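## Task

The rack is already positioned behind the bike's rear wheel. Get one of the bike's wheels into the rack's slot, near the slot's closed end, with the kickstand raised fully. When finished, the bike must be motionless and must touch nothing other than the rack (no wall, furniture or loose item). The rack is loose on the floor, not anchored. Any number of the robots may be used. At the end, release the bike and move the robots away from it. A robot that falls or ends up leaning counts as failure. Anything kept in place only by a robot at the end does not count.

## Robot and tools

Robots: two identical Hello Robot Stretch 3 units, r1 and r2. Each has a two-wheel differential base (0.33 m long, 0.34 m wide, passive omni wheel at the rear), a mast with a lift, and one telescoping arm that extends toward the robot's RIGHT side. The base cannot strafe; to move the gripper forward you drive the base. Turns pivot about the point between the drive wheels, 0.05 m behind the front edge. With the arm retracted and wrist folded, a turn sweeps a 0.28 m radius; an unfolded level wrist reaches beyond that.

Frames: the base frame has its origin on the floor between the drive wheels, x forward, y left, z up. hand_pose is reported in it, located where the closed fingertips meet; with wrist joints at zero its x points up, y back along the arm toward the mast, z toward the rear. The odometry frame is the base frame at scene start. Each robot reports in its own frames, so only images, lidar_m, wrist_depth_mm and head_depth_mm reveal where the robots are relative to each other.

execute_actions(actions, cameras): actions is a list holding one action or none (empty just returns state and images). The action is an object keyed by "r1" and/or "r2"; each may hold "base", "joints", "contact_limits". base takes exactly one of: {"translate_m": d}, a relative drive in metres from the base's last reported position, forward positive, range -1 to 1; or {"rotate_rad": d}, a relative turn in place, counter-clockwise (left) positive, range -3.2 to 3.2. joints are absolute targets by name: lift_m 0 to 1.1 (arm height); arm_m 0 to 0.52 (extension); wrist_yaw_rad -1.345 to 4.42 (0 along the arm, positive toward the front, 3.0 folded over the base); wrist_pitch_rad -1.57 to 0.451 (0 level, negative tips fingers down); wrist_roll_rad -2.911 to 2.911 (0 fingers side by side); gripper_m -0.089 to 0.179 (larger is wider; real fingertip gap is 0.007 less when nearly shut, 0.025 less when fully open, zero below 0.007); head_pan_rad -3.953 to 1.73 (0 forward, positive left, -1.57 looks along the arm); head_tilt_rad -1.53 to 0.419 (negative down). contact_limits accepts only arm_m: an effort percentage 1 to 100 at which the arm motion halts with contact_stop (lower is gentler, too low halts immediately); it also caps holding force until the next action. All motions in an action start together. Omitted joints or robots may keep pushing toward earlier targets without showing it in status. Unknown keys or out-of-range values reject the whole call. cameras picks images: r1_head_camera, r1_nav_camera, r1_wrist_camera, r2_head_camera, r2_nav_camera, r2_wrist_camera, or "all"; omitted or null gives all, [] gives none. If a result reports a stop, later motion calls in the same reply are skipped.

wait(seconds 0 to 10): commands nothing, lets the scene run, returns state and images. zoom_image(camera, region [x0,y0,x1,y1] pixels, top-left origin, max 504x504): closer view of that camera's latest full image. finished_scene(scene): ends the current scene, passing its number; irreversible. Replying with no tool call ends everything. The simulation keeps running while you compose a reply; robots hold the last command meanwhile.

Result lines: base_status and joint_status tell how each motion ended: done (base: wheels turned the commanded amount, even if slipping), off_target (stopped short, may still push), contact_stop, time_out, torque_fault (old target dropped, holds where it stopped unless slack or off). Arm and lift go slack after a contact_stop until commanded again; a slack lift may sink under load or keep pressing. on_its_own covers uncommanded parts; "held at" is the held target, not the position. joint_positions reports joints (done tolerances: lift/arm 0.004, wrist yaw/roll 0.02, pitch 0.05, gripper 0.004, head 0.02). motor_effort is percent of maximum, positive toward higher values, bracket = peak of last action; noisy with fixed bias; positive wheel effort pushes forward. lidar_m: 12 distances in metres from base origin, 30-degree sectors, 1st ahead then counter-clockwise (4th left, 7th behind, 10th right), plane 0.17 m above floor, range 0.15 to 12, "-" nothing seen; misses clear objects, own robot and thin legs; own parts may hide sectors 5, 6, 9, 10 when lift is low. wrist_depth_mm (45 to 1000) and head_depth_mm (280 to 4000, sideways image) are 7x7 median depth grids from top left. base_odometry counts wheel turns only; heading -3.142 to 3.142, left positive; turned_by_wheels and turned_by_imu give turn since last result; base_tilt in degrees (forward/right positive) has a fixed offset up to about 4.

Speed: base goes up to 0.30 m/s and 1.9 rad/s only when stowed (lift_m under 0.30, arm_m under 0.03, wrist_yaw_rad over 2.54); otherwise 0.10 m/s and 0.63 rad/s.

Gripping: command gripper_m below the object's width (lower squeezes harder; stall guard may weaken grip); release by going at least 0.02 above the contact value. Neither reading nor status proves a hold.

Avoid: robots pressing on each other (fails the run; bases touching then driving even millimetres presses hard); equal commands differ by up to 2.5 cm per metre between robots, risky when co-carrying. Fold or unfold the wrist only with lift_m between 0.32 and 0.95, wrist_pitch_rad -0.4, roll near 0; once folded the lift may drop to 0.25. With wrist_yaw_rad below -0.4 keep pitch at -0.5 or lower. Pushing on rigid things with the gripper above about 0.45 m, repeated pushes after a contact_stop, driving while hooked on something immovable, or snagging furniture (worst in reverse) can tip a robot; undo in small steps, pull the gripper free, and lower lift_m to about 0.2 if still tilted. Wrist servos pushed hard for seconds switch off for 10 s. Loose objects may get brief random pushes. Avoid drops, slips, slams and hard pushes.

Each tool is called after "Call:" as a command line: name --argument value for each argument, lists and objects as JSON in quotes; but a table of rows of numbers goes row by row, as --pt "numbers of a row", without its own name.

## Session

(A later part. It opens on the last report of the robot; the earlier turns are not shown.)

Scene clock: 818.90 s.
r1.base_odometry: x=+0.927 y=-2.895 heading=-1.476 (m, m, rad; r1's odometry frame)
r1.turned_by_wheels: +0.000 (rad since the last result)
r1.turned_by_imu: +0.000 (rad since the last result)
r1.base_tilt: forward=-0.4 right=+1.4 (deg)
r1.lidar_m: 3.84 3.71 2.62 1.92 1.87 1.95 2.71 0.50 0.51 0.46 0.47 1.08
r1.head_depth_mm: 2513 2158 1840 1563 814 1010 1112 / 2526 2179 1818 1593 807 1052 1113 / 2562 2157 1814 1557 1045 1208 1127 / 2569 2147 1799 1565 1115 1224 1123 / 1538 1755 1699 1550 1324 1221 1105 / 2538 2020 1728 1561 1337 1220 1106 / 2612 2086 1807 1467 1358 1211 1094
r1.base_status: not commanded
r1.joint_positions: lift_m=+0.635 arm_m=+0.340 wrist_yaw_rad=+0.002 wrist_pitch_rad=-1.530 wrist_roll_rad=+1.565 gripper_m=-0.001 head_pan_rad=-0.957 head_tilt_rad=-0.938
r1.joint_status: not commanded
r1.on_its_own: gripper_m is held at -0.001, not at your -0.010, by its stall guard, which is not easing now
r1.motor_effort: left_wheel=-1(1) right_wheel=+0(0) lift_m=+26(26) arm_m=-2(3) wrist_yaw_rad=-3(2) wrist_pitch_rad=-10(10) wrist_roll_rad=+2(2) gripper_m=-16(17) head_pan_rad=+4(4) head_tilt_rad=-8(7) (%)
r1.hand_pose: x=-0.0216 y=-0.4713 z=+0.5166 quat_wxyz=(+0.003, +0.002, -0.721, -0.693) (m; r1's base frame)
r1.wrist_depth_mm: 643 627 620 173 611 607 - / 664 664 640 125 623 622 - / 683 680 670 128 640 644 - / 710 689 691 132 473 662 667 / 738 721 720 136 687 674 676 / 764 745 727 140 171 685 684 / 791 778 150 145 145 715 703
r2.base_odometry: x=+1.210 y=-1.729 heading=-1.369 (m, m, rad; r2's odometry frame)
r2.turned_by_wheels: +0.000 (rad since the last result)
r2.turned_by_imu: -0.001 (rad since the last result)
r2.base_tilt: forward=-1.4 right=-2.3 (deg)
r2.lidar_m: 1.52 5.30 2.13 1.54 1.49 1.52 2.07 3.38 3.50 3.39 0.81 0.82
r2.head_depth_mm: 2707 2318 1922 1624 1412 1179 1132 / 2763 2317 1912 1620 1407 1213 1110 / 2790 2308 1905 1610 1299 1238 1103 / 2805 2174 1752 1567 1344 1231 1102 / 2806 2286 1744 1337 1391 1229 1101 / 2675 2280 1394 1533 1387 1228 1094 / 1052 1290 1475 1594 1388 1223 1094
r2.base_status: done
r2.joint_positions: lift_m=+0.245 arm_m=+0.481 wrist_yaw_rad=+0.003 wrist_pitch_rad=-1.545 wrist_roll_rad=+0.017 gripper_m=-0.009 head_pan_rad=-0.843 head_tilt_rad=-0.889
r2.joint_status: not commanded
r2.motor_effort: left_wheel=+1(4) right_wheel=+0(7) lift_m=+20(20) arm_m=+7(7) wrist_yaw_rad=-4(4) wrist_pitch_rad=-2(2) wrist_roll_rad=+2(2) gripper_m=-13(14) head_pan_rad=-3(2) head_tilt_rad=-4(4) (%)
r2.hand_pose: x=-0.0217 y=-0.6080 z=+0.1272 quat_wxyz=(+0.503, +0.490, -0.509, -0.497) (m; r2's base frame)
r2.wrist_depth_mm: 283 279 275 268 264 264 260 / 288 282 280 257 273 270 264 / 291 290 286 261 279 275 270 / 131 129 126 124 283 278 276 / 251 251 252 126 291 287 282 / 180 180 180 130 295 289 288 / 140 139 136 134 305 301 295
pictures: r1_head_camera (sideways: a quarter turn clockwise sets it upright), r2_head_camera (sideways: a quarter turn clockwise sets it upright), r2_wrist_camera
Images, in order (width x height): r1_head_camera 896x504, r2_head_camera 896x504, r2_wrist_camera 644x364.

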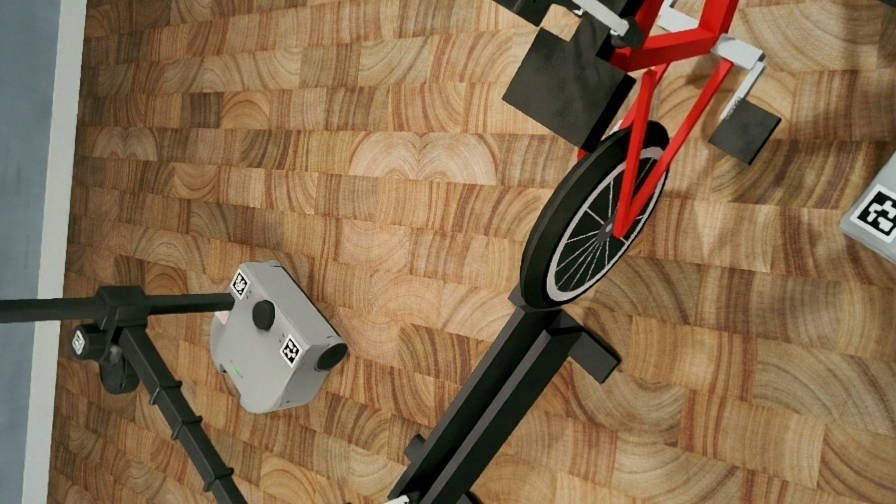

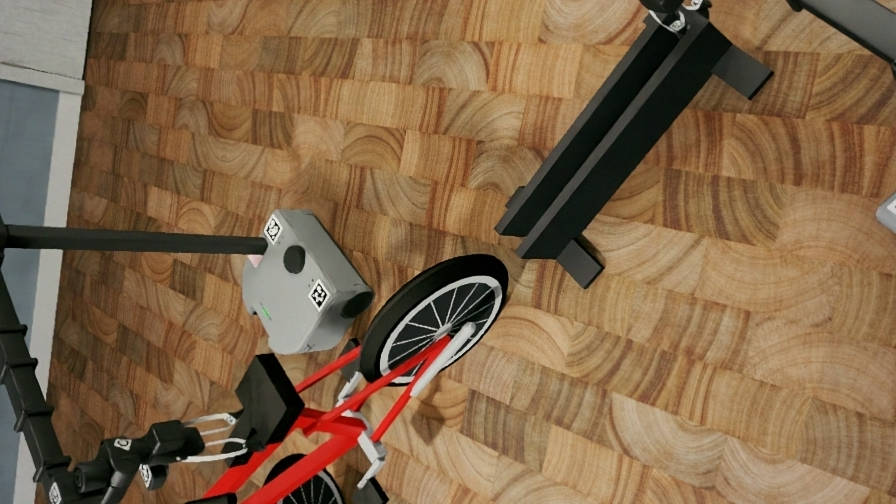

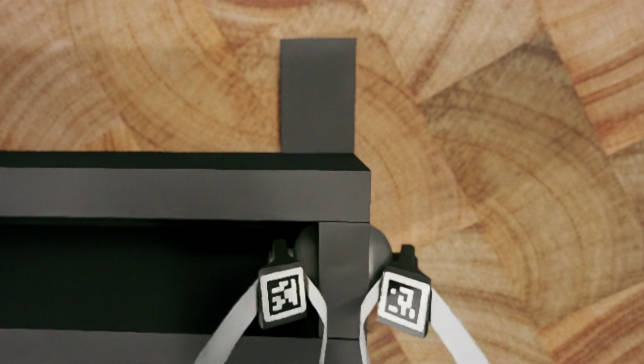

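Call:
execute_actions --actions '[{"r2": {"base": {"translate_m": 0.1}, "joints": {"wrist_roll_rad": 0.0}}}]' --cameras '["r2_head_camera", "r1_head_camera", "r2_wrist_camera"]'

Call:
zoom_image --camera "r2_head_camera" --region '[380, 130, 640, 370]'

Call:
zoom_image --camera "r1_head_camera" --region '[430, 150, 690, 410]'

Scene clock: 829.93 s.
r1.base_odometry: x=+0.927 y=-2.895 heading=-1.476 (m, m, rad; r1's odometry frame)
r1.turned_by_wheels: +0.000 (rad since the last result)
r1.turned_by_imu: -0.001 (rad since the last result)
r1.base_tilt: forward=-0.4 right=+1.5 (deg)
r1.lidar_m: 3.84 3.73 2.61 1.92 1.88 1.95 2.72 0.50 0.51 0.46 0.47 0.99
r1.head_depth_mm: 2530 2170 1836 1570 810 1013 1115 / 2523 2169 1828 1570 805 1056 1112 / 2529 2191 1828 1580 1048 1214 1125 / 2508 2010 1743 1568 1122 1230 1119 / 2590 1805 1660 1561 1314 1220 1103 / 2552 2034 1767 1545 1341 1220 1100 / 2572 2149 1754 1441 1360 1212 1091
r1.base_status: not commanded
r1.joint_positions: lift_m=+0.635 arm_m=+0.340 wrist_yaw_rad=+0.003 wrist_pitch_rad=-1.531 wrist_roll_rad=+1.565 gripper_m=-0.001 head_pan_rad=-0.957 head_tilt_rad=-0.938
r1.joint_status: not commanded
r1.on_its_own: gripper_m is held at -0.001, not at your -0.010, by its stall guard, which is not easing now
r1.motor_effort: left_wheel=-1(2) right_wheel=+1(4) lift_m=+26(26) arm_m=-3(3) wrist_yaw_rad=-3(3) wrist_pitch_rad=-10(10) wrist_roll_rad=+2(2) gripper_m=-17(15) head_pan_rad=+4(4) head_tilt_rad=-7(8) (%)
r1.hand_pose: x=-0.0216 y=-0.4711 z=+0.5167 quat_wxyz=(+0.003, +0.003, -0.721, -0.693) (m; r1's base frame)
r1.wrist_depth_mm: 637 642 629 173 609 607 - / 661 662 645 125 629 622 - / 684 675 667 128 637 637 - / 712 699 678 131 469 663 663 / 733 731 721 136 688 681 679 / 774 758 720 141 171 692 698 / 802 768 149 145 146 711 723
r2.base_odometry: x=+1.230 y=-1.827 heading=-1.369 (m, m, rad; r2's odometry frame)
r2.turned_by_wheels: +0.000 (rad since the last result)
r2.turned_by_imu: -0.002 (rad since the last result)
r2.base_tilt: forward=-1.5 right=-2.3 (deg)
r2.lidar_m: 1.43 5.22 2.20 1.59 1.54 1.58 2.14 3.48 3.59 3.34 0.74 0.81
r2.head_depth_mm: 2704 2336 1925 1623 1402 1180 1126 / 2757 2316 1912 1616 1406 1212 1106 / 2692 2238 1858 1610 1304 1235 1103 / 2824 2300 1703 1282 1350 1234 1102 / 2726 2270 1682 1316 1396 1228 1098 / 2695 1178 1236 1567 1380 1224 1098 / 2897 1263 1591 1556 1389 1222 1094
r2.base_status: done
r2.joint_positions: lift_m=+0.245 arm_m=+0.481 wrist_yaw_rad=+0.001 wrist_pitch_rad=-1.542 wrist_roll_rad=+0.007 gripper_m=-0.009 head_pan_rad=-0.843 head_tilt_rad=-0.889
r2.joint_status: all done
r2.motor_effort: left_wheel=-2(6) right_wheel=+7(14) lift_m=+20(21) arm_m=+6(7) wrist_yaw_rad=-1(4) wrist_pitch_rad=-3(4) wrist_roll_rad=-2(1) gripper_m=-14(16) head_pan_rad=-2(2) head_tilt_rad=-4(4) (%)
r2.hand_pose: x=-0.0216 y=-0.6087 z=+0.1271 quat_wxyz=(+0.505, +0.491, -0.508, -0.495) (m; r2's base frame)
r2.wrist_depth_mm: 281 279 275 272 267 264 260 / 288 285 283 256 270 267 266 / 294 290 285 262 278 275 271 / 130 129 127 125 282 276 276 / 256 246 249 127 290 287 284 / 177 177 180 130 295 294 286 / 139 139 136 133 302 299 293
pictures: r1_head_camera (sideways: a quarter turn clockwise sets it upright), r2_head_camera (sideways: a quarter turn clockwise sets it upright), r2_wrist_camera
Images, in order (width x height): r1_head_camera 896x504, r2_head_camera 896x504, r2_wrist_camera 644x364.

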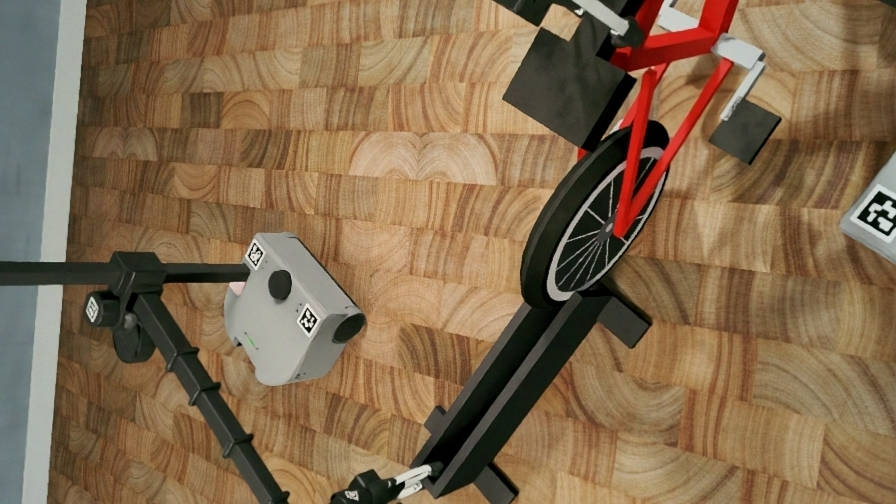

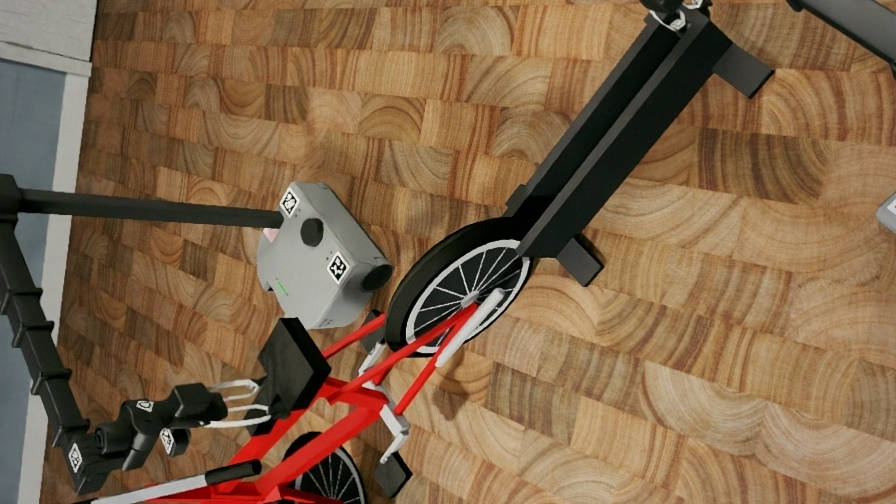

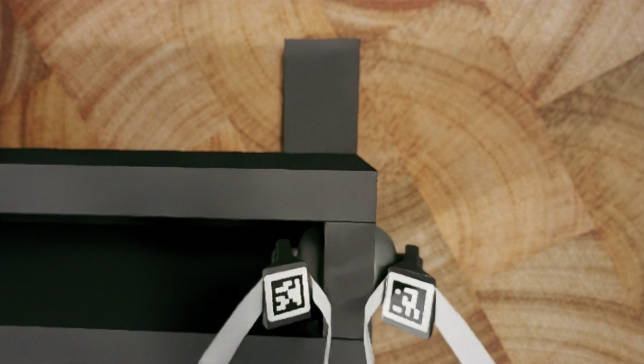

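Region (380, 130, 640, 370) of r2_head_camera's 896x504 image, scaled by 1.938, with more detail than that image has; it fills the top 465 rows of this view, and the rest is white.

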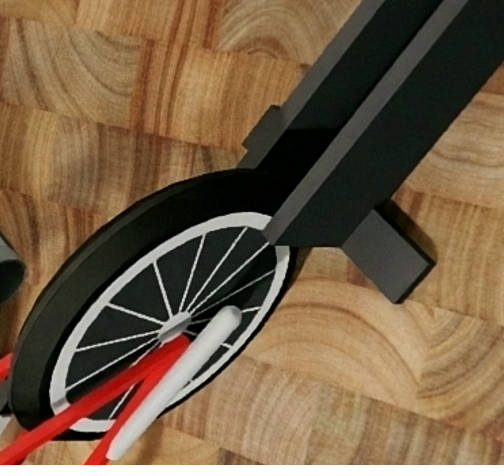

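Region (430, 150, 690, 410) of r1_head_camera's 896x504 image, scaled by 1.938, with more detail than that image has.

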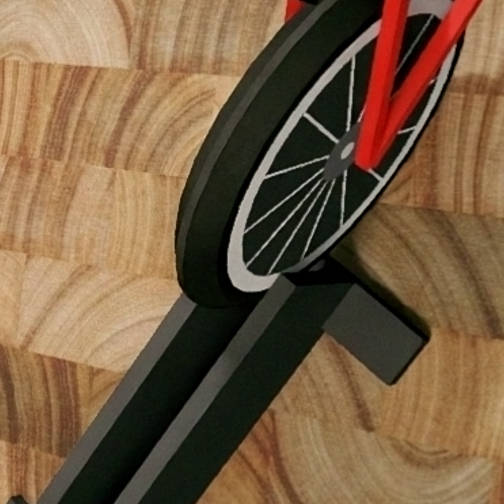

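Call:
execute_actions --actions '[{"r2": {"base": {"translate_m": 0.2}, "joints": {"head_pan_rad": -1.05, "head_tilt_rad": -0.95}}}]' --cameras '["r2_head_camera", "r1_head_camera", "r2_wrist_camera"]'

Scene clock: 839.53 s.
r1.base_odometry: x=+0.927 y=-2.895 heading=-1.477 (m, m, rad; r1's odometry frame)
r1.turned_by_wheels: -0.001 (rad since the last result)
r1.turned_by_imu: -0.002 (rad since the last result)
r1.base_tilt: forward=-0.4 right=+1.5 (deg)
r1.lidar_m: 3.84 3.73 2.61 1.92 1.88 1.95 2.71 0.51 0.52 0.46 0.47 0.97
r1.head_depth_mm: 2497 2185 1831 1578 811 1017 1109 / 2537 2194 1819 1583 805 1073 1113 / 2481 2067 1737 1572 1043 1211 1127 / 2575 1461 1627 1567 1138 1231 1127 / 2588 2053 1678 1569 1306 1222 1105 / 2604 2138 1804 1563 1344 1222 1102 / 2605 2118 1727 1428 1366 1219 1097
r1.base_status: not commanded
r1.joint_positions: lift_m=+0.635 arm_m=+0.340 wrist_yaw_rad=+0.006 wrist_pitch_rad=-1.522 wrist_roll_rad=+1.565 gripper_m=-0.001 head_pan_rad=-0.957 head_tilt_rad=-0.938
r1.joint_status: not commanded
r1.on_its_own: gripper_m is held at -0.001, not at your -0.010, by its stall guard, which is not easing now; right_wheel is at rest, and its effort (+20) is outside its rest range (-18 to +18)
r1.motor_effort: left_wheel=-14(13) right_wheel=+20(20) lift_m=+26(26) arm_m=-3(2) wrist_yaw_rad=-5(6) wrist_pitch_rad=-14(15) wrist_roll_rad=+2(2) gripper_m=-17(18) head_pan_rad=+4(4) head_tilt_rad=-9(8) (%)
r1.hand_pose: x=-0.0216 y=-0.4733 z=+0.5165 quat_wxyz=(+0.004, +0.004, -0.724, -0.690) (m; r1's base frame)
r1.wrist_depth_mm: 663 649 623 174 601 602 - / 678 662 635 125 633 618 - / 697 673 663 128 638 629 - / 718 705 681 131 656 673 - / 733 714 710 135 678 676 670 / 749 752 726 140 163 684 678 / 781 775 148 144 144 693 714
r2.base_odometry: x=+1.269 y=-2.022 heading=-1.371 (m, m, rad; r2's odometry frame)
r2.turned_by_wheels: -0.002 (rad since the last result)
r2.turned_by_imu: -0.214 (rad since the last result)
r2.base_tilt: forward=-1.5 right=-2.3 (deg)
r2.lidar_m: 1.21 5.07 3.09 1.85 1.63 1.63 1.92 3.44 3.61 3.53 0.64 0.67
r2.head_depth_mm: 2686 2165 1809 1559 1327 1229 1092 / 2649 2145 1809 1558 1283 1220 1119 / 2652 2145 1808 1551 1264 1216 1115 / 2628 2128 1795 1543 1292 1214 1112 / 2618 2102 1767 1540 1295 1217 1098 / 2599 2049 1600 1196 1328 1212 1093 / 2445 2096 1557 1226 1356 1207 1088
r2.base_status: done
r2.joint_positions: lift_m=+0.245 arm_m=+0.481 wrist_yaw_rad=+0.016 wrist_pitch_rad=-1.506 wrist_roll_rad=-0.014 gripper_m=-0.009 head_pan_rad=-1.043 head_tilt_rad=-0.938
r2.joint_status: all done
r2.on_its_own: left_wheel is at rest, and its effort (-23) is outside its rest range (-18 to +18); right_wheel is at rest, and its effort (+60) is outside its rest range (-18 to +18); wrist_yaw_rad is at rest, and its effort (-18) is outside its rest range (-12 to +12)
r2.motor_effort: left_wheel=-23(24) right_wheel=+60(64) lift_m=+20(20) arm_m=+3(6) wrist_yaw_rad=-18(18) wrist_pitch_rad=-16(16) wrist_roll_rad=+6(6) gripper_m=-27(28) head_pan_rad=-2(14) head_tilt_rad=-4(9) (%)
r2.hand_pose: x=-0.0217 y=-0.6184 z=+0.1267 quat_wxyz=(+0.523, +0.491, -0.508, -0.476) (m; r2's base frame)
r2.wrist_depth_mm: 287 282 277 276 276 269 267 / 289 287 284 259 278 275 272 / 293 290 286 263 281 279 274 / 296 293 289 130 284 282 281 / 133 131 129 128 129 285 282 / 279 255 233 180 129 291 290 / 191 174 161 140 130 294 293
pictures: r1_head_camera (sideways: a quarter turn clockwise sets it upright), r2_head_camera (sideways: a quarter turn clockwise sets it upright), r2_wrist_camera
Images, in order (width x height): r1_head_camera 896x504, r2_head_camera 896x504, r2_wrist_camera 644x364.

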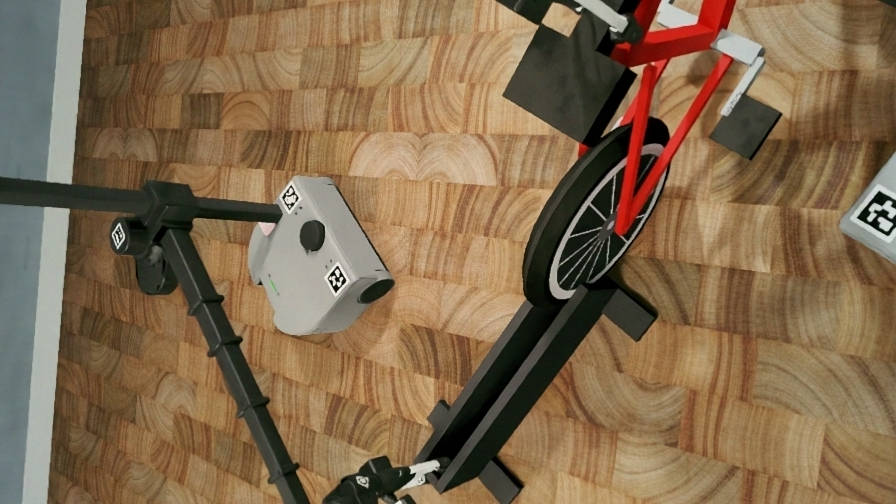

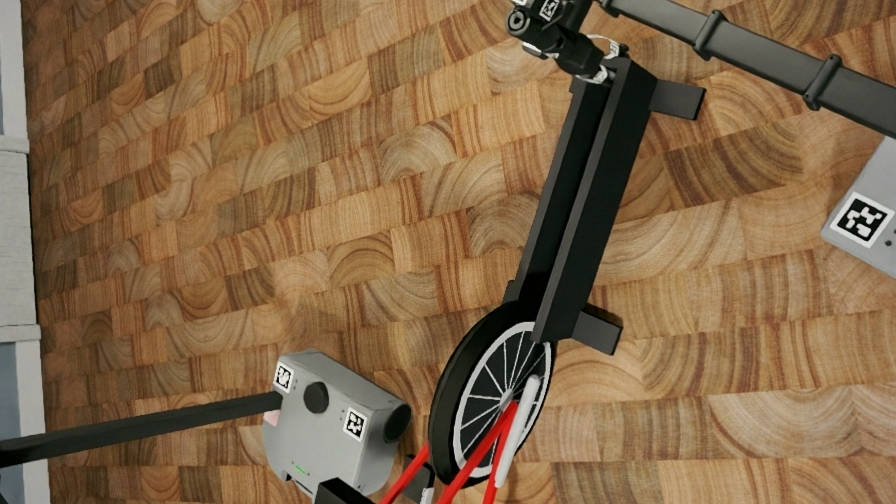

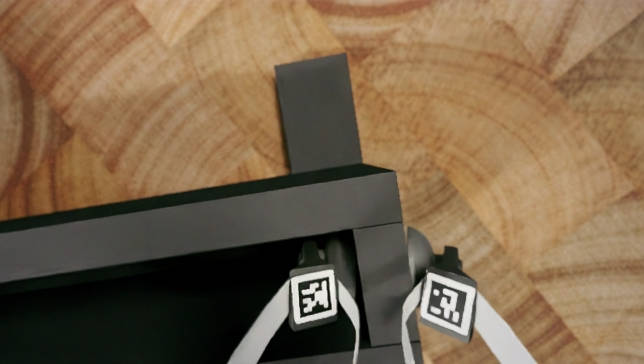

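The rack jammed against the tire and r2's base slipped sideways. I'll back r2 off to take the load off it.

Call:
execute_actions --actions '[{"r2": {"base": {"translate_m": -0.07}}}]' --cameras '[]'

Call:
execute_actions --actions '[{"r2": {"base": {"rotate_rad": 0.1}}}]' --cameras '[]'

Call:
execute_actions --actions '[{"r2": {"base": {"translate_m": -0.075}}}]' --cameras '[]'

Call:
execute_actions --actions '[{"r2": {"base": {"rotate_rad": 0.11}, "joints": {"head_pan_rad": -0.85, "head_tilt_rad": -0.9}}}]' --cameras '["r2_head_camera", "r1_head_camera", "r2_wrist_camera"]'

Scene clock: 866.07 s.
r1.base_odometry: x=+0.927 y=-2.895 heading=-1.476 (m, m, rad; r1's odometry frame)
r1.turned_by_wheels: +0.001 (rad since the last result)
r1.turned_by_imu: +0.001 (rad since the last result)
r1.base_tilt: forward=-0.4 right=+1.4 (deg)
r1.lidar_m: 3.86 3.73 2.61 1.92 1.88 1.95 2.71 0.50 0.51 0.46 0.46 1.02
r1.head_depth_mm: 2526 2179 1838 1579 811 1013 1116 / 2538 2196 1827 1568 808 1051 1108 / 2506 2117 1787 1571 1048 1208 1122 / 2501 1583 1670 1560 1137 1217 1121 / 2560 1988 1662 1556 1308 1220 1106 / 2572 2128 1814 1523 1348 1216 1103 / 2590 2144 1750 1469 1366 1214 1095
r1.base_status: not commanded
r1.joint_positions: lift_m=+0.635 arm_m=+0.340 wrist_yaw_rad=+0.003 wrist_pitch_rad=-1.533 wrist_roll_rad=+1.565 gripper_m=-0.001 head_pan_rad=-0.957 head_tilt_rad=-0.938
r1.joint_status: not commanded
r1.on_its_own: gripper_m is held at -0.001, not at your -0.010, by its stall guard, which is not easing now
r1.motor_effort: left_wheel=-2(14) right_wheel=+2(20) lift_m=+27(26) arm_m=-2(3) wrist_yaw_rad=-3(5) wrist_pitch_rad=-9(23) wrist_roll_rad=+2(2) gripper_m=-17(18) head_pan_rad=+4(4) head_tilt_rad=-8(8) (%)
r1.hand_pose: x=-0.0216 y=-0.4705 z=+0.5167 quat_wxyz=(+0.004, +0.003, -0.720, -0.694) (m; r1's base frame)
r1.wrist_depth_mm: 646 637 618 173 612 598 - / 662 657 645 125 625 624 - / 687 664 666 128 641 - - / 705 710 687 132 470 665 650 / 746 718 694 135 681 681 666 / 754 741 735 141 170 701 685 / 778 775 149 145 146 722 693
r2.base_odometry: x=+1.255 y=-1.954 heading=-1.371 (m, m, rad; r2's odometry frame)
r2.turned_by_wheels: +0.000 (rad since the last result)
r2.turned_by_imu: +0.001 (rad since the last result)
r2.base_tilt: forward=-1.4 right=-2.2 (deg)
r2.lidar_m: 1.29 5.14 2.99 1.79 1.57 1.58 1.86 3.36 3.57 3.59 0.69 0.69
r2.head_depth_mm: 2670 2141 1817 1562 1325 1241 1090 / 2651 2142 1809 1560 1245 1217 1113 / 2657 2166 1800 1554 1263 1219 1116 / 2640 2130 1782 1548 1299 1212 1115 / 2636 2110 1779 1543 1317 1209 1094 / 2609 2107 1667 1230 1332 1206 1092 / 2433 2032 1576 1215 1345 1207 1088
r2.base_status: done
r2.joint_positions: lift_m=+0.245 arm_m=+0.481 wrist_yaw_rad=+0.008 wrist_pitch_rad=-1.546 wrist_roll_rad=-0.017 gripper_m=-0.009 head_pan_rad=-1.043 head_tilt_rad=-0.938
r2.joint_status: not commanded
r2.motor_effort: left_wheel=+0(25) right_wheel=+1(59) lift_m=+23(23) arm_m=+2(2) wrist_yaw_rad=-9(17) wrist_pitch_rad=-2(16) wrist_roll_rad=+7(7) gripper_m=-15(27) head_pan_rad=-2(2) head_tilt_rad=-5(4) (%)
r2.hand_pose: x=-0.0218 y=-0.6081 z=+0.1271 quat_wxyz=(+0.512, +0.500, -0.499, -0.488) (m; r2's base frame)
r2.wrist_depth_mm: 279 281 272 270 267 263 259 / 286 286 279 256 270 266 264 / 294 292 287 263 277 274 268 / 298 231 148 127 283 280 277 / 133 132 131 128 290 284 282 / 244 221 211 131 293 293 285 / 167 156 145 135 307 299 295
pictures: none
No camera images: the call's "cameras" was empty. Leave "cameras" out to get every camera's image.

Scene clock: 867.23 s.
r1.base_odometry: x=+0.927 y=-2.895 heading=-1.477 (m, m, rad; r1's odometry frame)
r1.turned_by_wheels: -0.001 (rad since the last result)
r1.turned_by_imu: -0.001 (rad since the last result)
r1.base_tilt: forward=-0.4 right=+1.4 (deg)
r1.lidar_m: 3.83 3.73 2.61 1.91 1.87 1.95 2.71 0.51 0.52 0.46 0.47 0.98
r1.head_depth_mm: 2502 2189 1844 1568 807 1010 1117 / 2531 2169 1817 1583 809 1065 1106 / 2538 2162 1779 1569 1044 1212 1125 / 1470 1602 1689 1566 1139 1227 1122 / 2560 1994 1651 1563 1309 1222 1108 / 2556 2147 1789 1552 1349 1222 1101 / 2604 2148 1729 1438 1353 1218 1098
r1.base_status: not commanded
r1.joint_positions: lift_m=+0.635 arm_m=+0.340 wrist_yaw_rad=+0.006 wrist_pitch_rad=-1.526 wrist_roll_rad=+1.565 gripper_m=-0.001 head_pan_rad=-0.957 head_tilt_rad=-0.938
r1.joint_status: not commanded
r1.on_its_own: gripper_m is held at -0.001, not at your -0.010, by its stall guard, which is not easing now; right_wheel is at rest, and its effort (+20) is outside its rest range (-18 to +18)
r1.motor_effort: left_wheel=-13(13) right_wheel=+20(20) lift_m=+27(27) arm_m=-2(2) wrist_yaw_rad=-6(5) wrist_pitch_rad=-12(13) wrist_roll_rad=+2(2) gripper_m=-17(18) head_pan_rad=+4(4) head_tilt_rad=-7(8) (%)
r1.hand_pose: x=-0.0216 y=-0.4722 z=+0.5166 quat_wxyz=(+0.004, +0.004, -0.722, -0.691) (m; r1's base frame)
r1.wrist_depth_mm: 632 644 623 174 613 598 - / 664 660 642 125 622 618 - / 691 680 672 128 641 634 - / 716 700 696 132 567 653 - / 733 729 719 136 675 675 666 / 770 738 718 140 166 695 700 / 781 767 147 145 145 698 702
r2.base_odometry: x=+1.255 y=-1.954 heading=-1.274 (m, m, rad; r2's odometry frame)
r2.turned_by_wheels: +0.098 (rad since the last result)
r2.turned_by_imu: +0.094 (rad since the last result)
r2.base_tilt: forward=-1.4 right=-2.2 (deg)
r2.lidar_m: 1.31 5.10 2.61 1.71 1.58 1.59 1.99 3.56 3.60 3.45 0.69 0.73
r2.head_depth_mm: 2666 2167 1823 1567 1332 1236 1086 / 2655 2131 1807 1566 1252 1218 1126 / 2640 2147 1785 1545 1280 1219 1115 / 2646 2126 1790 1550 1292 1214 1109 / 2608 2109 1708 1486 1333 1212 1095 / 2446 2037 1600 1238 1352 1206 1090 / 2601 2106 1594 1363 1348 1205 1091
r2.base_status: rotate_rad off_target (by the wheels' count: +0.0977 of +0.1000)
r2.joint_positions: lift_m=+0.245 arm_m=+0.481 wrist_yaw_rad=+0.012 wrist_pitch_rad=-1.532 wrist_roll_rad=-0.013 gripper_m=-0.009 head_pan_rad=-1.043 head_tilt_rad=-0.938
r2.joint_status: not commanded
r2.on_its_own: left_wheel is at rest, and its effort (-24) is outside its rest range (-18 to +18); right_wheel is at rest, and its effort (+59) is outside its rest range (-18 to +18); wrist_yaw_rad is at rest, and its effort (-13) is outside its rest range (-12 to +12)
r2.motor_effort: left_wheel=-24(24) right_wheel=+59(62) lift_m=+23(23) arm_m=+3(3) wrist_yaw_rad=-13(14) wrist_pitch_rad=-7(8) wrist_roll_rad=+6(7) gripper_m=-25(25) head_pan_rad=-2(2) head_tilt_rad=-4(4) (%)
r2.hand_pose: x=-0.0218 y=-0.6117 z=+0.1268 quat_wxyz=(+0.516, +0.497, -0.503, -0.484) (m; r2's base frame)
r2.wrist_depth_mm: 281 278 276 271 267 264 263 / 286 282 277 259 273 269 266 / 293 288 284 261 278 277 274 / 196 150 128 126 281 281 279 / 206 130 256 127 206 292 283 / 215 204 198 130 128 294 293 / 150 146 144 133 299 295 293
pictures: none
No camera images: the call's "cameras" was empty. Leave "cameras" out to get every camera's image.

Scene clock: 869.17 s.
r1.base_odometry: x=+0.927 y=-2.895 heading=-1.476 (m, m, rad; r1's odometry frame)
r1.turned_by_wheels: +0.001 (rad since the last result)
r1.turned_by_imu: +0.001 (rad since the last result)
r1.base_tilt: forward=-0.5 right=+1.5 (deg)
r1.lidar_m: 3.84 3.72 2.61 1.92 1.87 1.95 2.71 0.51 0.51 0.46 0.46 1.03
r1.head_depth_mm: 2502 2189 1827 1584 804 1012 1115 / 2550 2197 1826 1569 807 1056 1109 / 2548 2163 1839 1574 1040 1211 1122 / 2512 2015 1709 1559 1134 1223 1115 / 2590 1799 1667 1544 1308 1219 1104 / 2542 2098 1774 1553 1344 1224 1105 / 2605 2123 1794 1454 1357 1219 1100
r1.base_status: not commanded
r1.joint_positions: lift_m=+0.635 arm_m=+0.340 wrist_yaw_rad=+0.004 wrist_pitch_rad=-1.533 wrist_roll_rad=+1.565 gripper_m=-0.001 head_pan_rad=-0.957 head_tilt_rad=-0.938
r1.joint_status: not commanded
r1.on_its_own: gripper_m is held at -0.001, not at your -0.010, by its stall guard, which is not easing now
r1.motor_effort: left_wheel=-1(13) right_wheel=+0(20) lift_m=+26(27) arm_m=-2(2) wrist_yaw_rad=-4(5) wrist_pitch_rad=-8(16) wrist_roll_rad=+2(2) gripper_m=-18(17) head_pan_rad=+4(4) head_tilt_rad=-7(8) (%)
r1.hand_pose: x=-0.0216 y=-0.4703 z=+0.5167 quat_wxyz=(+0.004, +0.003, -0.720, -0.694) (m; r1's base frame)
r1.wrist_depth_mm: 644 633 622 173 609 598 - / 666 644 640 125 629 624 - / 692 677 663 128 641 - - / 701 701 696 131 471 672 647 / 727 733 705 136 675 666 656 / 764 738 723 140 169 698 689 / 779 773 149 145 146 720 714
r2.base_odometry: x=+1.233 y=-1.882 heading=-1.274 (m, m, rad; r2's odometry frame)
r2.turned_by_wheels: +0.000 (rad since the last result)
r2.turned_by_imu: +0.001 (rad since the last result)
r2.base_tilt: forward=-1.4 right=-2.3 (deg)
r2.lidar_m: 1.39 5.19 2.53 1.67 1.53 1.55 1.94 3.51 3.56 3.50 0.74 0.75
r2.head_depth_mm: 2672 2148 1811 1563 1325 1241 1083 / 2667 2148 1787 1557 1256 1217 1116 / 2629 2146 1800 1552 1272 1214 1114 / 2632 2135 1788 1541 1302 1212 1107 / 2588 2120 1744 1517 1330 1212 1093 / 2519 2056 1635 1256 1347 1211 1093 / 2572 2093 1626 1302 1342 1211 1086
r2.base_status: done
r2.joint_positions: lift_m=+0.245 arm_m=+0.481 wrist_yaw_rad=+0.003 wrist_pitch_rad=-1.545 wrist_roll_rad=-0.011 gripper_m=-0.009 head_pan_rad=-1.043 head_tilt_rad=-0.938
r2.joint_status: not commanded
r2.motor_effort: left_wheel=+0(27) right_wheel=+0(56) lift_m=+22(23) arm_m=+3(3) wrist_yaw_rad=-3(14) wrist_pitch_rad=-2(7) wrist_roll_rad=+5(6) gripper_m=-14(26) head_pan_rad=-3(2) head_tilt_rad=-4(4) (%)
r2.hand_pose: x=-0.0217 y=-0.6084 z=+0.1270 quat_wxyz=(+0.510, +0.497, -0.502, -0.490) (m; r2's base frame)
r2.wrist_depth_mm: 282 279 274 270 268 262 260 / 290 284 280 255 272 268 265 / 295 289 284 261 277 273 268 / 132 129 127 125 281 281 272 / 260 249 240 127 290 285 283 / 198 193 189 130 292 294 285 / 143 141 137 134 303 302 296
pictures: none
No camera images: the call's "cameras" was empty. Leave "cameras" out to get every camera's image.

Scene clock: 870.37 s.
r1.base_odometry: x=+0.927 y=-2.895 heading=-1.477 (m, m, rad; r1's odometry frame)
r1.turned_by_wheels: -0.001 (rad since the last result)
r1.turned_by_imu: -0.001 (rad since the last result)
r1.base_tilt: forward=-0.5 right=+1.4 (deg)
r1.lidar_m: 3.86 3.72 2.61 1.92 1.87 1.96 2.71 0.51 0.52 0.46 0.46 0.99
r1.head_depth_mm: 2498 2188 1830 1589 806 1013 1113 / 2511 2202 1813 1565 807 1055 1108 / 2508 2166 1808 1570 1041 1213 1129 / 2413 2048 1720 1564 1132 1222 1127 / 2574 1757 1669 1564 1301 1219 1100 / 2562 2088 1752 1558 1353 1217 1093 / 2662 2157 1740 1451 1361 1216 1094
r1.base_status: not commanded
r1.joint_positions: lift_m=+0.635 arm_m=+0.340 wrist_yaw_rad=+0.005 wrist_pitch_rad=-1.529 wrist_roll_rad=+1.565 gripper_m=-0.001 head_pan_rad=-0.957 head_tilt_rad=-0.938
r1.joint_status: not commanded
r1.on_its_own: gripper_m is held at -0.001, not at your -0.010, by its stall guard, which is not easing now
r1.motor_effort: left_wheel=-10(9) right_wheel=+15(16) lift_m=+26(26) arm_m=-2(2) wrist_yaw_rad=-4(5) wrist_pitch_rad=-11(11) wrist_roll_rad=+2(2) gripper_m=-17(17) head_pan_rad=+4(4) head_tilt_rad=-8(8) (%)
r1.hand_pose: x=-0.0216 y=-0.4714 z=+0.5166 quat_wxyz=(+0.004, +0.004, -0.721, -0.693) (m; r1's base frame)
r1.wrist_depth_mm: 645 641 626 174 608 607 - / 664 668 646 125 629 624 - / 693 685 664 128 632 636 - / 701 698 695 132 470 670 648 / 734 734 704 136 679 688 661 / 749 745 729 140 170 694 700 / 783 777 148 145 145 705 697
r2.base_odometry: x=+1.233 y=-1.882 heading=-1.165 (m, m, rad; r2's odometry frame)
r2.turned_by_wheels: +0.108 (rad since the last result)
r2.turned_by_imu: +0.106 (rad since the last result)
r2.base_tilt: forward=-1.4 right=-2.3 (deg)
r2.lidar_m: 1.41 5.19 2.24 1.60 1.54 1.58 2.12 3.50 3.62 3.35 0.74 0.82
r2.head_depth_mm: 2723 2302 1884 1605 1403 1178 1126 / 2713 2284 1877 1597 1269 1215 1108 / 2701 2204 1822 1587 1303 1236 1102 / 2747 2192 1680 1270 1362 1225 1105 / 2650 2235 1669 1309 1385 1226 1101 / 2618 1166 1230 1547 1377 1218 1096 / 2512 1251 1592 1545 1375 1217 1092
r2.base_status: rotate_rad off_target (by the wheels' count: +0.1082 of +0.1100)
r2.joint_positions: lift_m=+0.245 arm_m=+0.481 wrist_yaw_rad=+0.004 wrist_pitch_rad=-1.542 wrist_roll_rad=+0.000 gripper_m=-0.009 head_pan_rad=-0.857 head_tilt_rad=-0.902
r2.joint_status: all done
r2.on_its_own: left_wheel is at rest, and its effort (-19) is outside its rest range (-18 to +18); right_wheel is at rest, and its effort (+45) is outside its rest range (-18 to +18)
r2.motor_effort: left_wheel=-19(18) right_wheel=+45(47) lift_m=+23(23) arm_m=+3(3) wrist_yaw_rad=-5(5) wrist_pitch_rad=-3(4) wrist_roll_rad=+1(5) gripper_m=-22(22) head_pan_rad=+2(13) head_tilt_rad=+1(5) (%)
r2.hand_pose: x=-0.0217 y=-0.6091 z=+0.1270 quat_wxyz=(+0.508, +0.494, -0.506, -0.492) (m; r2's base frame)
r2.wrist_depth_mm: 282 277 274 270 269 265 264 / 287 282 277 256 274 270 264 / 290 290 283 261 278 273 273 / 129 128 126 125 281 282 279 / 260 263 246 150 287 285 283 / 170 172 176 132 129 294 290 / 138 136 135 133 305 299 294
pictures: r1_head_camera (sideways: a quarter turn clockwise sets it upright), r2_head_camera (sideways: a quarter turn clockwise sets it upright), r2_wrist_camera
Images, in order (width x height): r1_head_camera 896x504, r2_head_camera 896x504, r2_wrist_camera 644x364.

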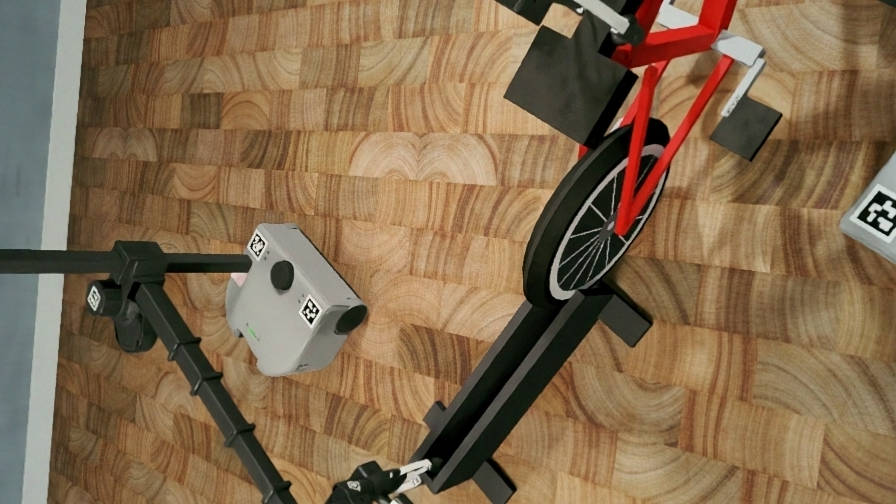

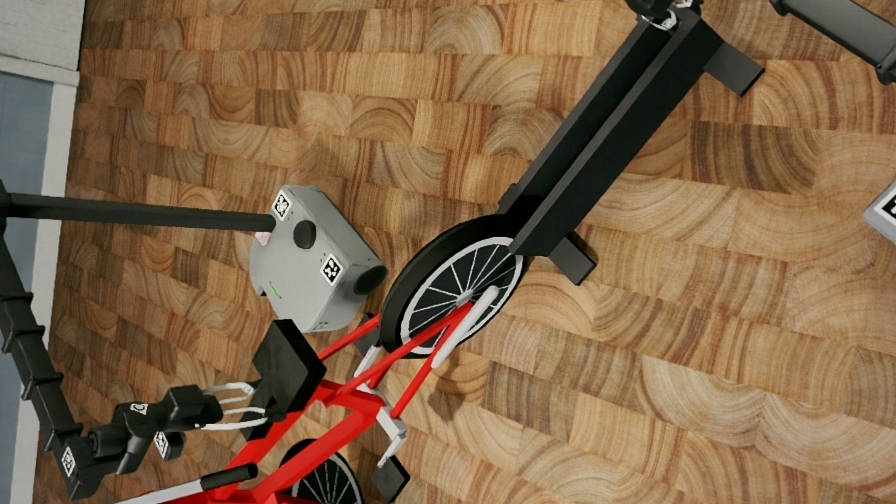

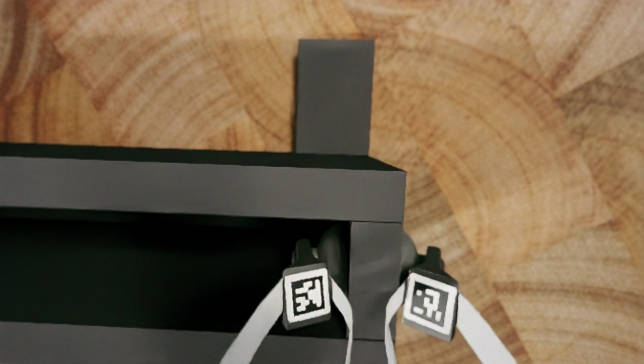

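Call:
execute_actions --actions '[{"r2": {"base": {"translate_m": -0.03}}, "r1": {"joints": {"lift_m": 0.665}}}]' --cameras '["r2_head_camera", "r1_head_camera", "r1_wrist_camera"]'

Scene clock: 882.50 s.
r1.base_odometry: x=+0.927 y=-2.895 heading=-1.476 (m, m, rad; r1's odometry frame)
r1.turned_by_wheels: +0.001 (rad since the last result)
r1.turned_by_imu: +0.001 (rad since the last result)
r1.base_tilt: forward=-0.4 right=+1.5 (deg)
r1.lidar_m: 3.86 3.72 2.60 1.91 1.88 1.96 2.71 0.51 0.51 0.46 0.46 0.99
r1.head_depth_mm: 2514 2169 1842 1582 821 1013 1106 / 2566 2175 1830 1574 805 1053 1109 / 2513 2172 1830 1565 1047 1216 1129 / 2509 1993 1736 1556 1120 1219 1122 / 2550 1751 1692 1557 1301 1217 1105 / 2565 2020 1751 1555 1353 1221 1097 / 2600 2116 1769 1439 1373 1218 1095
r1.base_status: not commanded
r1.joint_positions: lift_m=+0.664 arm_m=+0.340 wrist_yaw_rad=+0.005 wrist_pitch_rad=-1.526 wrist_roll_rad=+1.565 gripper_m=-0.001 head_pan_rad=-0.957 head_tilt_rad=-0.938
r1.joint_status: all done
r1.on_its_own: gripper_m is held at -0.001, not at your -0.010, by its stall guard, which is not easing now
r1.motor_effort: left_wheel=+1(10) right_wheel=-2(15) lift_m=+41(50) arm_m=-2(2) wrist_yaw_rad=-5(4) wrist_pitch_rad=-12(13) wrist_roll_rad=+2(2) gripper_m=-16(18) head_pan_rad=+4(4) head_tilt_rad=-7(8) (%)
r1.hand_pose: x=-0.0216 y=-0.4723 z=+0.5458 quat_wxyz=(+0.004, +0.004, -0.723, -0.691) (m; r1's base frame)
r1.wrist_depth_mm: 684 661 648 631 632 625 - / 692 694 668 153 665 654 - / 719 704 696 157 668 - - / 726 724 711 161 700 681 685 / 763 753 742 166 724 702 697 / 794 786 757 172 172 732 712 / 814 812 180 178 176 742 735
r2.base_odometry: x=+1.222 y=-1.854 heading=-1.164 (m, m, rad; r2's odometry frame)
r2.turned_by_wheels: +0.001 (rad since the last result)
r2.turned_by_imu: +0.002 (rad since the last result)
r2.base_tilt: forward=-1.5 right=-2.3 (deg)
r2.lidar_m: 1.45 5.22 2.21 1.58 1.52 1.56 2.11 3.48 3.59 3.33 0.76 0.82
r2.head_depth_mm: 2693 2292 1884 1607 1403 1197 1127 / 2710 2274 1875 1602 1269 1211 1105 / 2752 2272 1826 1599 1295 1232 1100 / 2741 2178 1702 1313 1365 1227 1099 / 2754 2249 1683 1306 1384 1224 1101 / 2623 2104 1262 1551 1372 1222 1094 / 965 1265 1595 1539 1369 1211 1095
r2.base_status: done
r2.joint_positions: lift_m=+0.245 arm_m=+0.481 wrist_yaw_rad=-0.005 wrist_pitch_rad=-1.538 wrist_roll_rad=+0.000 gripper_m=-0.009 head_pan_rad=-0.857 head_tilt_rad=-0.902
r2.joint_status: not commanded
r2.on_its_own: right_wheel is at rest, and its effort (-24) is outside its rest range (-18 to +18)
r2.motor_effort: left_wheel=+9(22) right_wheel=-24(40) lift_m=+23(23) arm_m=+3(3) wrist_yaw_rad=+6(6) wrist_pitch_rad=-4(5) wrist_roll_rad=+1(1) gripper_m=-18(22) head_pan_rad=+2(2) head_tilt_rad=+0(1) (%)
r2.hand_pose: x=-0.0215 y=-0.6100 z=+0.1269 quat_wxyz=(+0.507, +0.490, -0.509, -0.494) (m; r2's base frame)
r2.wrist_depth_mm: 282 281 276 271 266 262 258 / 290 285 281 255 272 268 266 / 295 289 286 263 281 274 270 / 131 129 127 125 283 277 274 / 264 263 245 128 288 285 280 / 173 175 184 131 295 292 287 / 141 138 136 134 306 298 291
pictures: r1_head_camera (sideways: a quarter turn clockwise sets it upright), r1_wrist_camera, r2_head_camera (sideways: a quarter turn clockwise sets it upright)
Images, in order (width x height): r1_head_camera 896x504, r1_wrist_camera 644x364, r2_head_camera 896x504.

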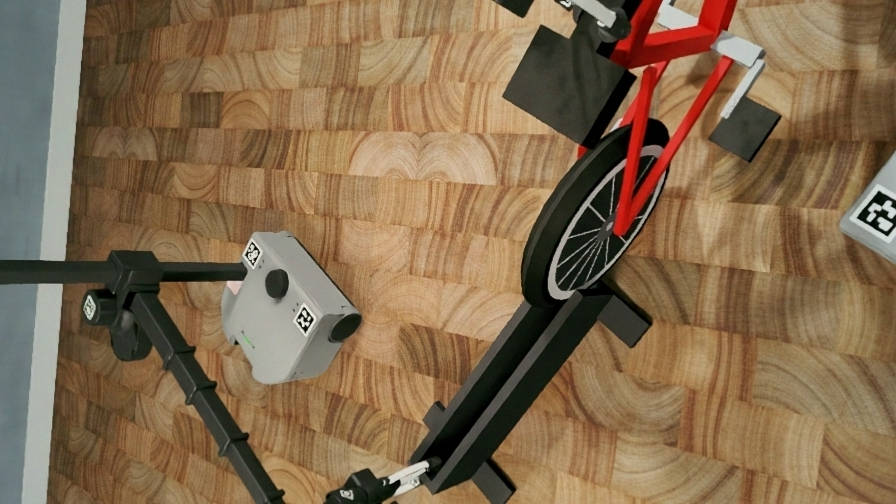

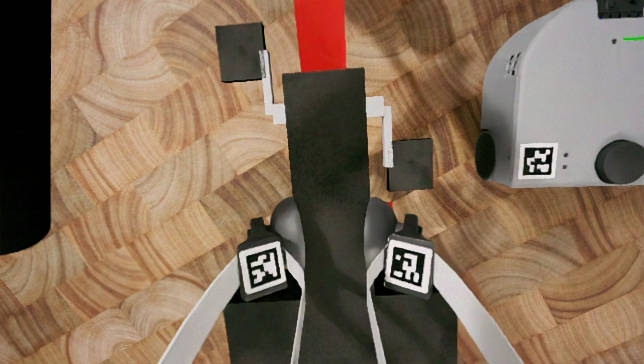

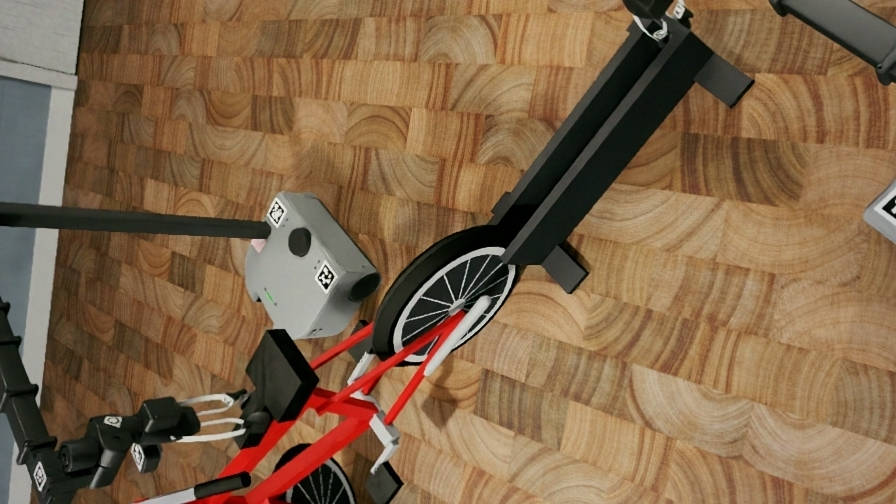

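Call:
execute_actions --actions '[{"r1": {"joints": {"lift_m": 0.63}}, "r2": {"joints": {"gripper_m": 0.1}}}]' --cameras '["r1_wrist_camera"]'

Call:
execute_actions --actions '[{"r2": {"joints": {"lift_m": 0.42}}}]' --cameras '[]'

Call:
execute_actions --actions '[{"r2": {"joints": {"arm_m": 0.0, "wrist_pitch_rad": -0.4, "wrist_roll_rad": 0.0, "gripper_m": 0.03}, "base": {"translate_m": -0.1}}}]' --cameras '[]'

Call:
execute_actions --actions '[{"r2": {"joints": {"wrist_yaw_rad": 3.0}}}]' --cameras '[]'

Call:
execute_actions --actions '[{"r2": {"joints": {"lift_m": 0.27, "head_pan_rad": 0.0, "head_tilt_rad": -0.7}}}]' --cameras '["r1_head_camera", "r1_wrist_camera"]'

Scene clock: 910.80 s.
r1.base_odometry: x=+0.927 y=-2.895 heading=-1.476 (m, m, rad; r1's odometry frame)
r1.turned_by_wheels: +0.000 (rad since the last result)
r1.turned_by_imu: -0.001 (rad since the last result)
r1.base_tilt: forward=-0.3 right=+1.5 (deg)
r1.lidar_m: 3.84 3.73 2.61 1.91 1.87 1.95 2.71 0.51 0.51 0.46 0.47 0.98
r1.head_depth_mm: 2518 2212 1825 1577 808 1020 1113 / 2547 2168 1827 1577 811 1058 1105 / 2546 2157 1828 1582 1047 1205 1122 / 2490 2004 1733 1573 1135 1228 1118 / 2547 1735 1680 1568 1301 1219 1111 / 2574 2042 1766 1552 1347 1225 1101 / 2582 2154 1795 1452 1364 1223 1095
r1.base_status: not commanded
r1.joint_positions: lift_m=+0.657 arm_m=+0.340 wrist_yaw_rad=+0.005 wrist_pitch_rad=-1.536 wrist_roll_rad=+1.565 gripper_m=-0.001 head_pan_rad=-0.957 head_tilt_rad=-0.939
r1.joint_status: lift_m contact_stop (moved -0.007 of -0.034)
r1.on_its_own: gripper_m is held at -0.001, not at your -0.010, by its stall guard, which is not easing now; lift_m is slack since a contact_stop, until your next command for it (your +0.630 is given up)
r1.motor_effort: left_wheel=+0(1) right_wheel=+0(2) lift_m=+25(39) arm_m=-2(2) wrist_yaw_rad=-5(4) wrist_pitch_rad=-7(12) wrist_roll_rad=+2(2) gripper_m=-17(17) head_pan_rad=+4(4) head_tilt_rad=-7(8) (%)
r1.hand_pose: x=-0.0216 y=-0.4698 z=+0.5390 quat_wxyz=(+0.004, +0.004, -0.719, -0.695) (m; r1's base frame)
r1.wrist_depth_mm: 665 658 645 194 629 637 - / 690 669 659 149 654 634 - / 697 698 688 152 663 - - / 726 704 710 156 684 682 676 / 761 746 726 161 702 705 688 / 777 778 750 166 167 715 720 / 818 801 173 171 171 752 754
r2.base_odometry: x=+1.222 y=-1.854 heading=-1.165 (m, m, rad; r2's odometry frame)
r2.turned_by_wheels: -0.001 (rad since the last result)
r2.turned_by_imu: -0.002 (rad since the last result)
r2.base_tilt: forward=-1.4 right=-2.3 (deg)
r2.lidar_m: 1.44 5.22 2.21 1.59 1.52 1.57 2.11 3.48 3.58 3.35 0.76 0.82
r2.head_depth_mm: 2725 2298 1892 1601 1401 1197 1127 / 2736 2263 1863 1598 1301 1207 1104 / 2721 2263 1835 1597 1296 1233 1104 / 2792 2196 1725 1312 1357 1228 1101 / 2751 2255 1674 1313 1385 1224 1095 / 2631 2114 1262 1550 1382 1221 1096 / 969 1266 1627 1541 1368 1216 1094
r2.base_status: not commanded
r2.joint_positions: lift_m=+0.245 arm_m=+0.481 wrist_yaw_rad=-0.003 wrist_pitch_rad=-1.540 wrist_roll_rad=+0.000 gripper_m=+0.100 head_pan_rad=-0.857 head_tilt_rad=-0.902
r2.joint_status: all done
r2.motor_effort: left_wheel=-1(9) right_wheel=+3(24) lift_m=+23(23) arm_m=+3(3) wrist_yaw_rad=+3(6) wrist_pitch_rad=-4(5) wrist_roll_rad=+1(1) gripper_m=+1(82) head_pan_rad=+2(3) head_tilt_rad=+1(1) (%)
r2.hand_pose: x=-0.0216 y=-0.6097 z=+0.1269 quat_wxyz=(+0.507, +0.491, -0.508, -0.493) (m; r2's base frame)
r2.wrist_depth_mm: 284 281 273 270 272 263 259 / 289 284 280 259 272 268 267 / 294 290 285 262 278 276 270 / 132 131 128 128 285 280 276 / 263 266 246 131 289 286 282 / 174 175 178 134 298 291 288 / 142 140 138 136 301 300 294
pictures: r1_wrist_camera
Images, in order (width x height): r1_wrist_camera 644x364.

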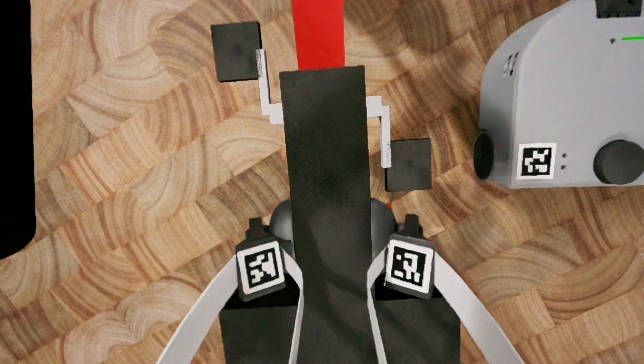

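not run: a stop came earlier in this reply.

not run: a stop came earlier in this reply.

not run: a stop came earlier in this reply.

not run: a stop came earlier in this reply.


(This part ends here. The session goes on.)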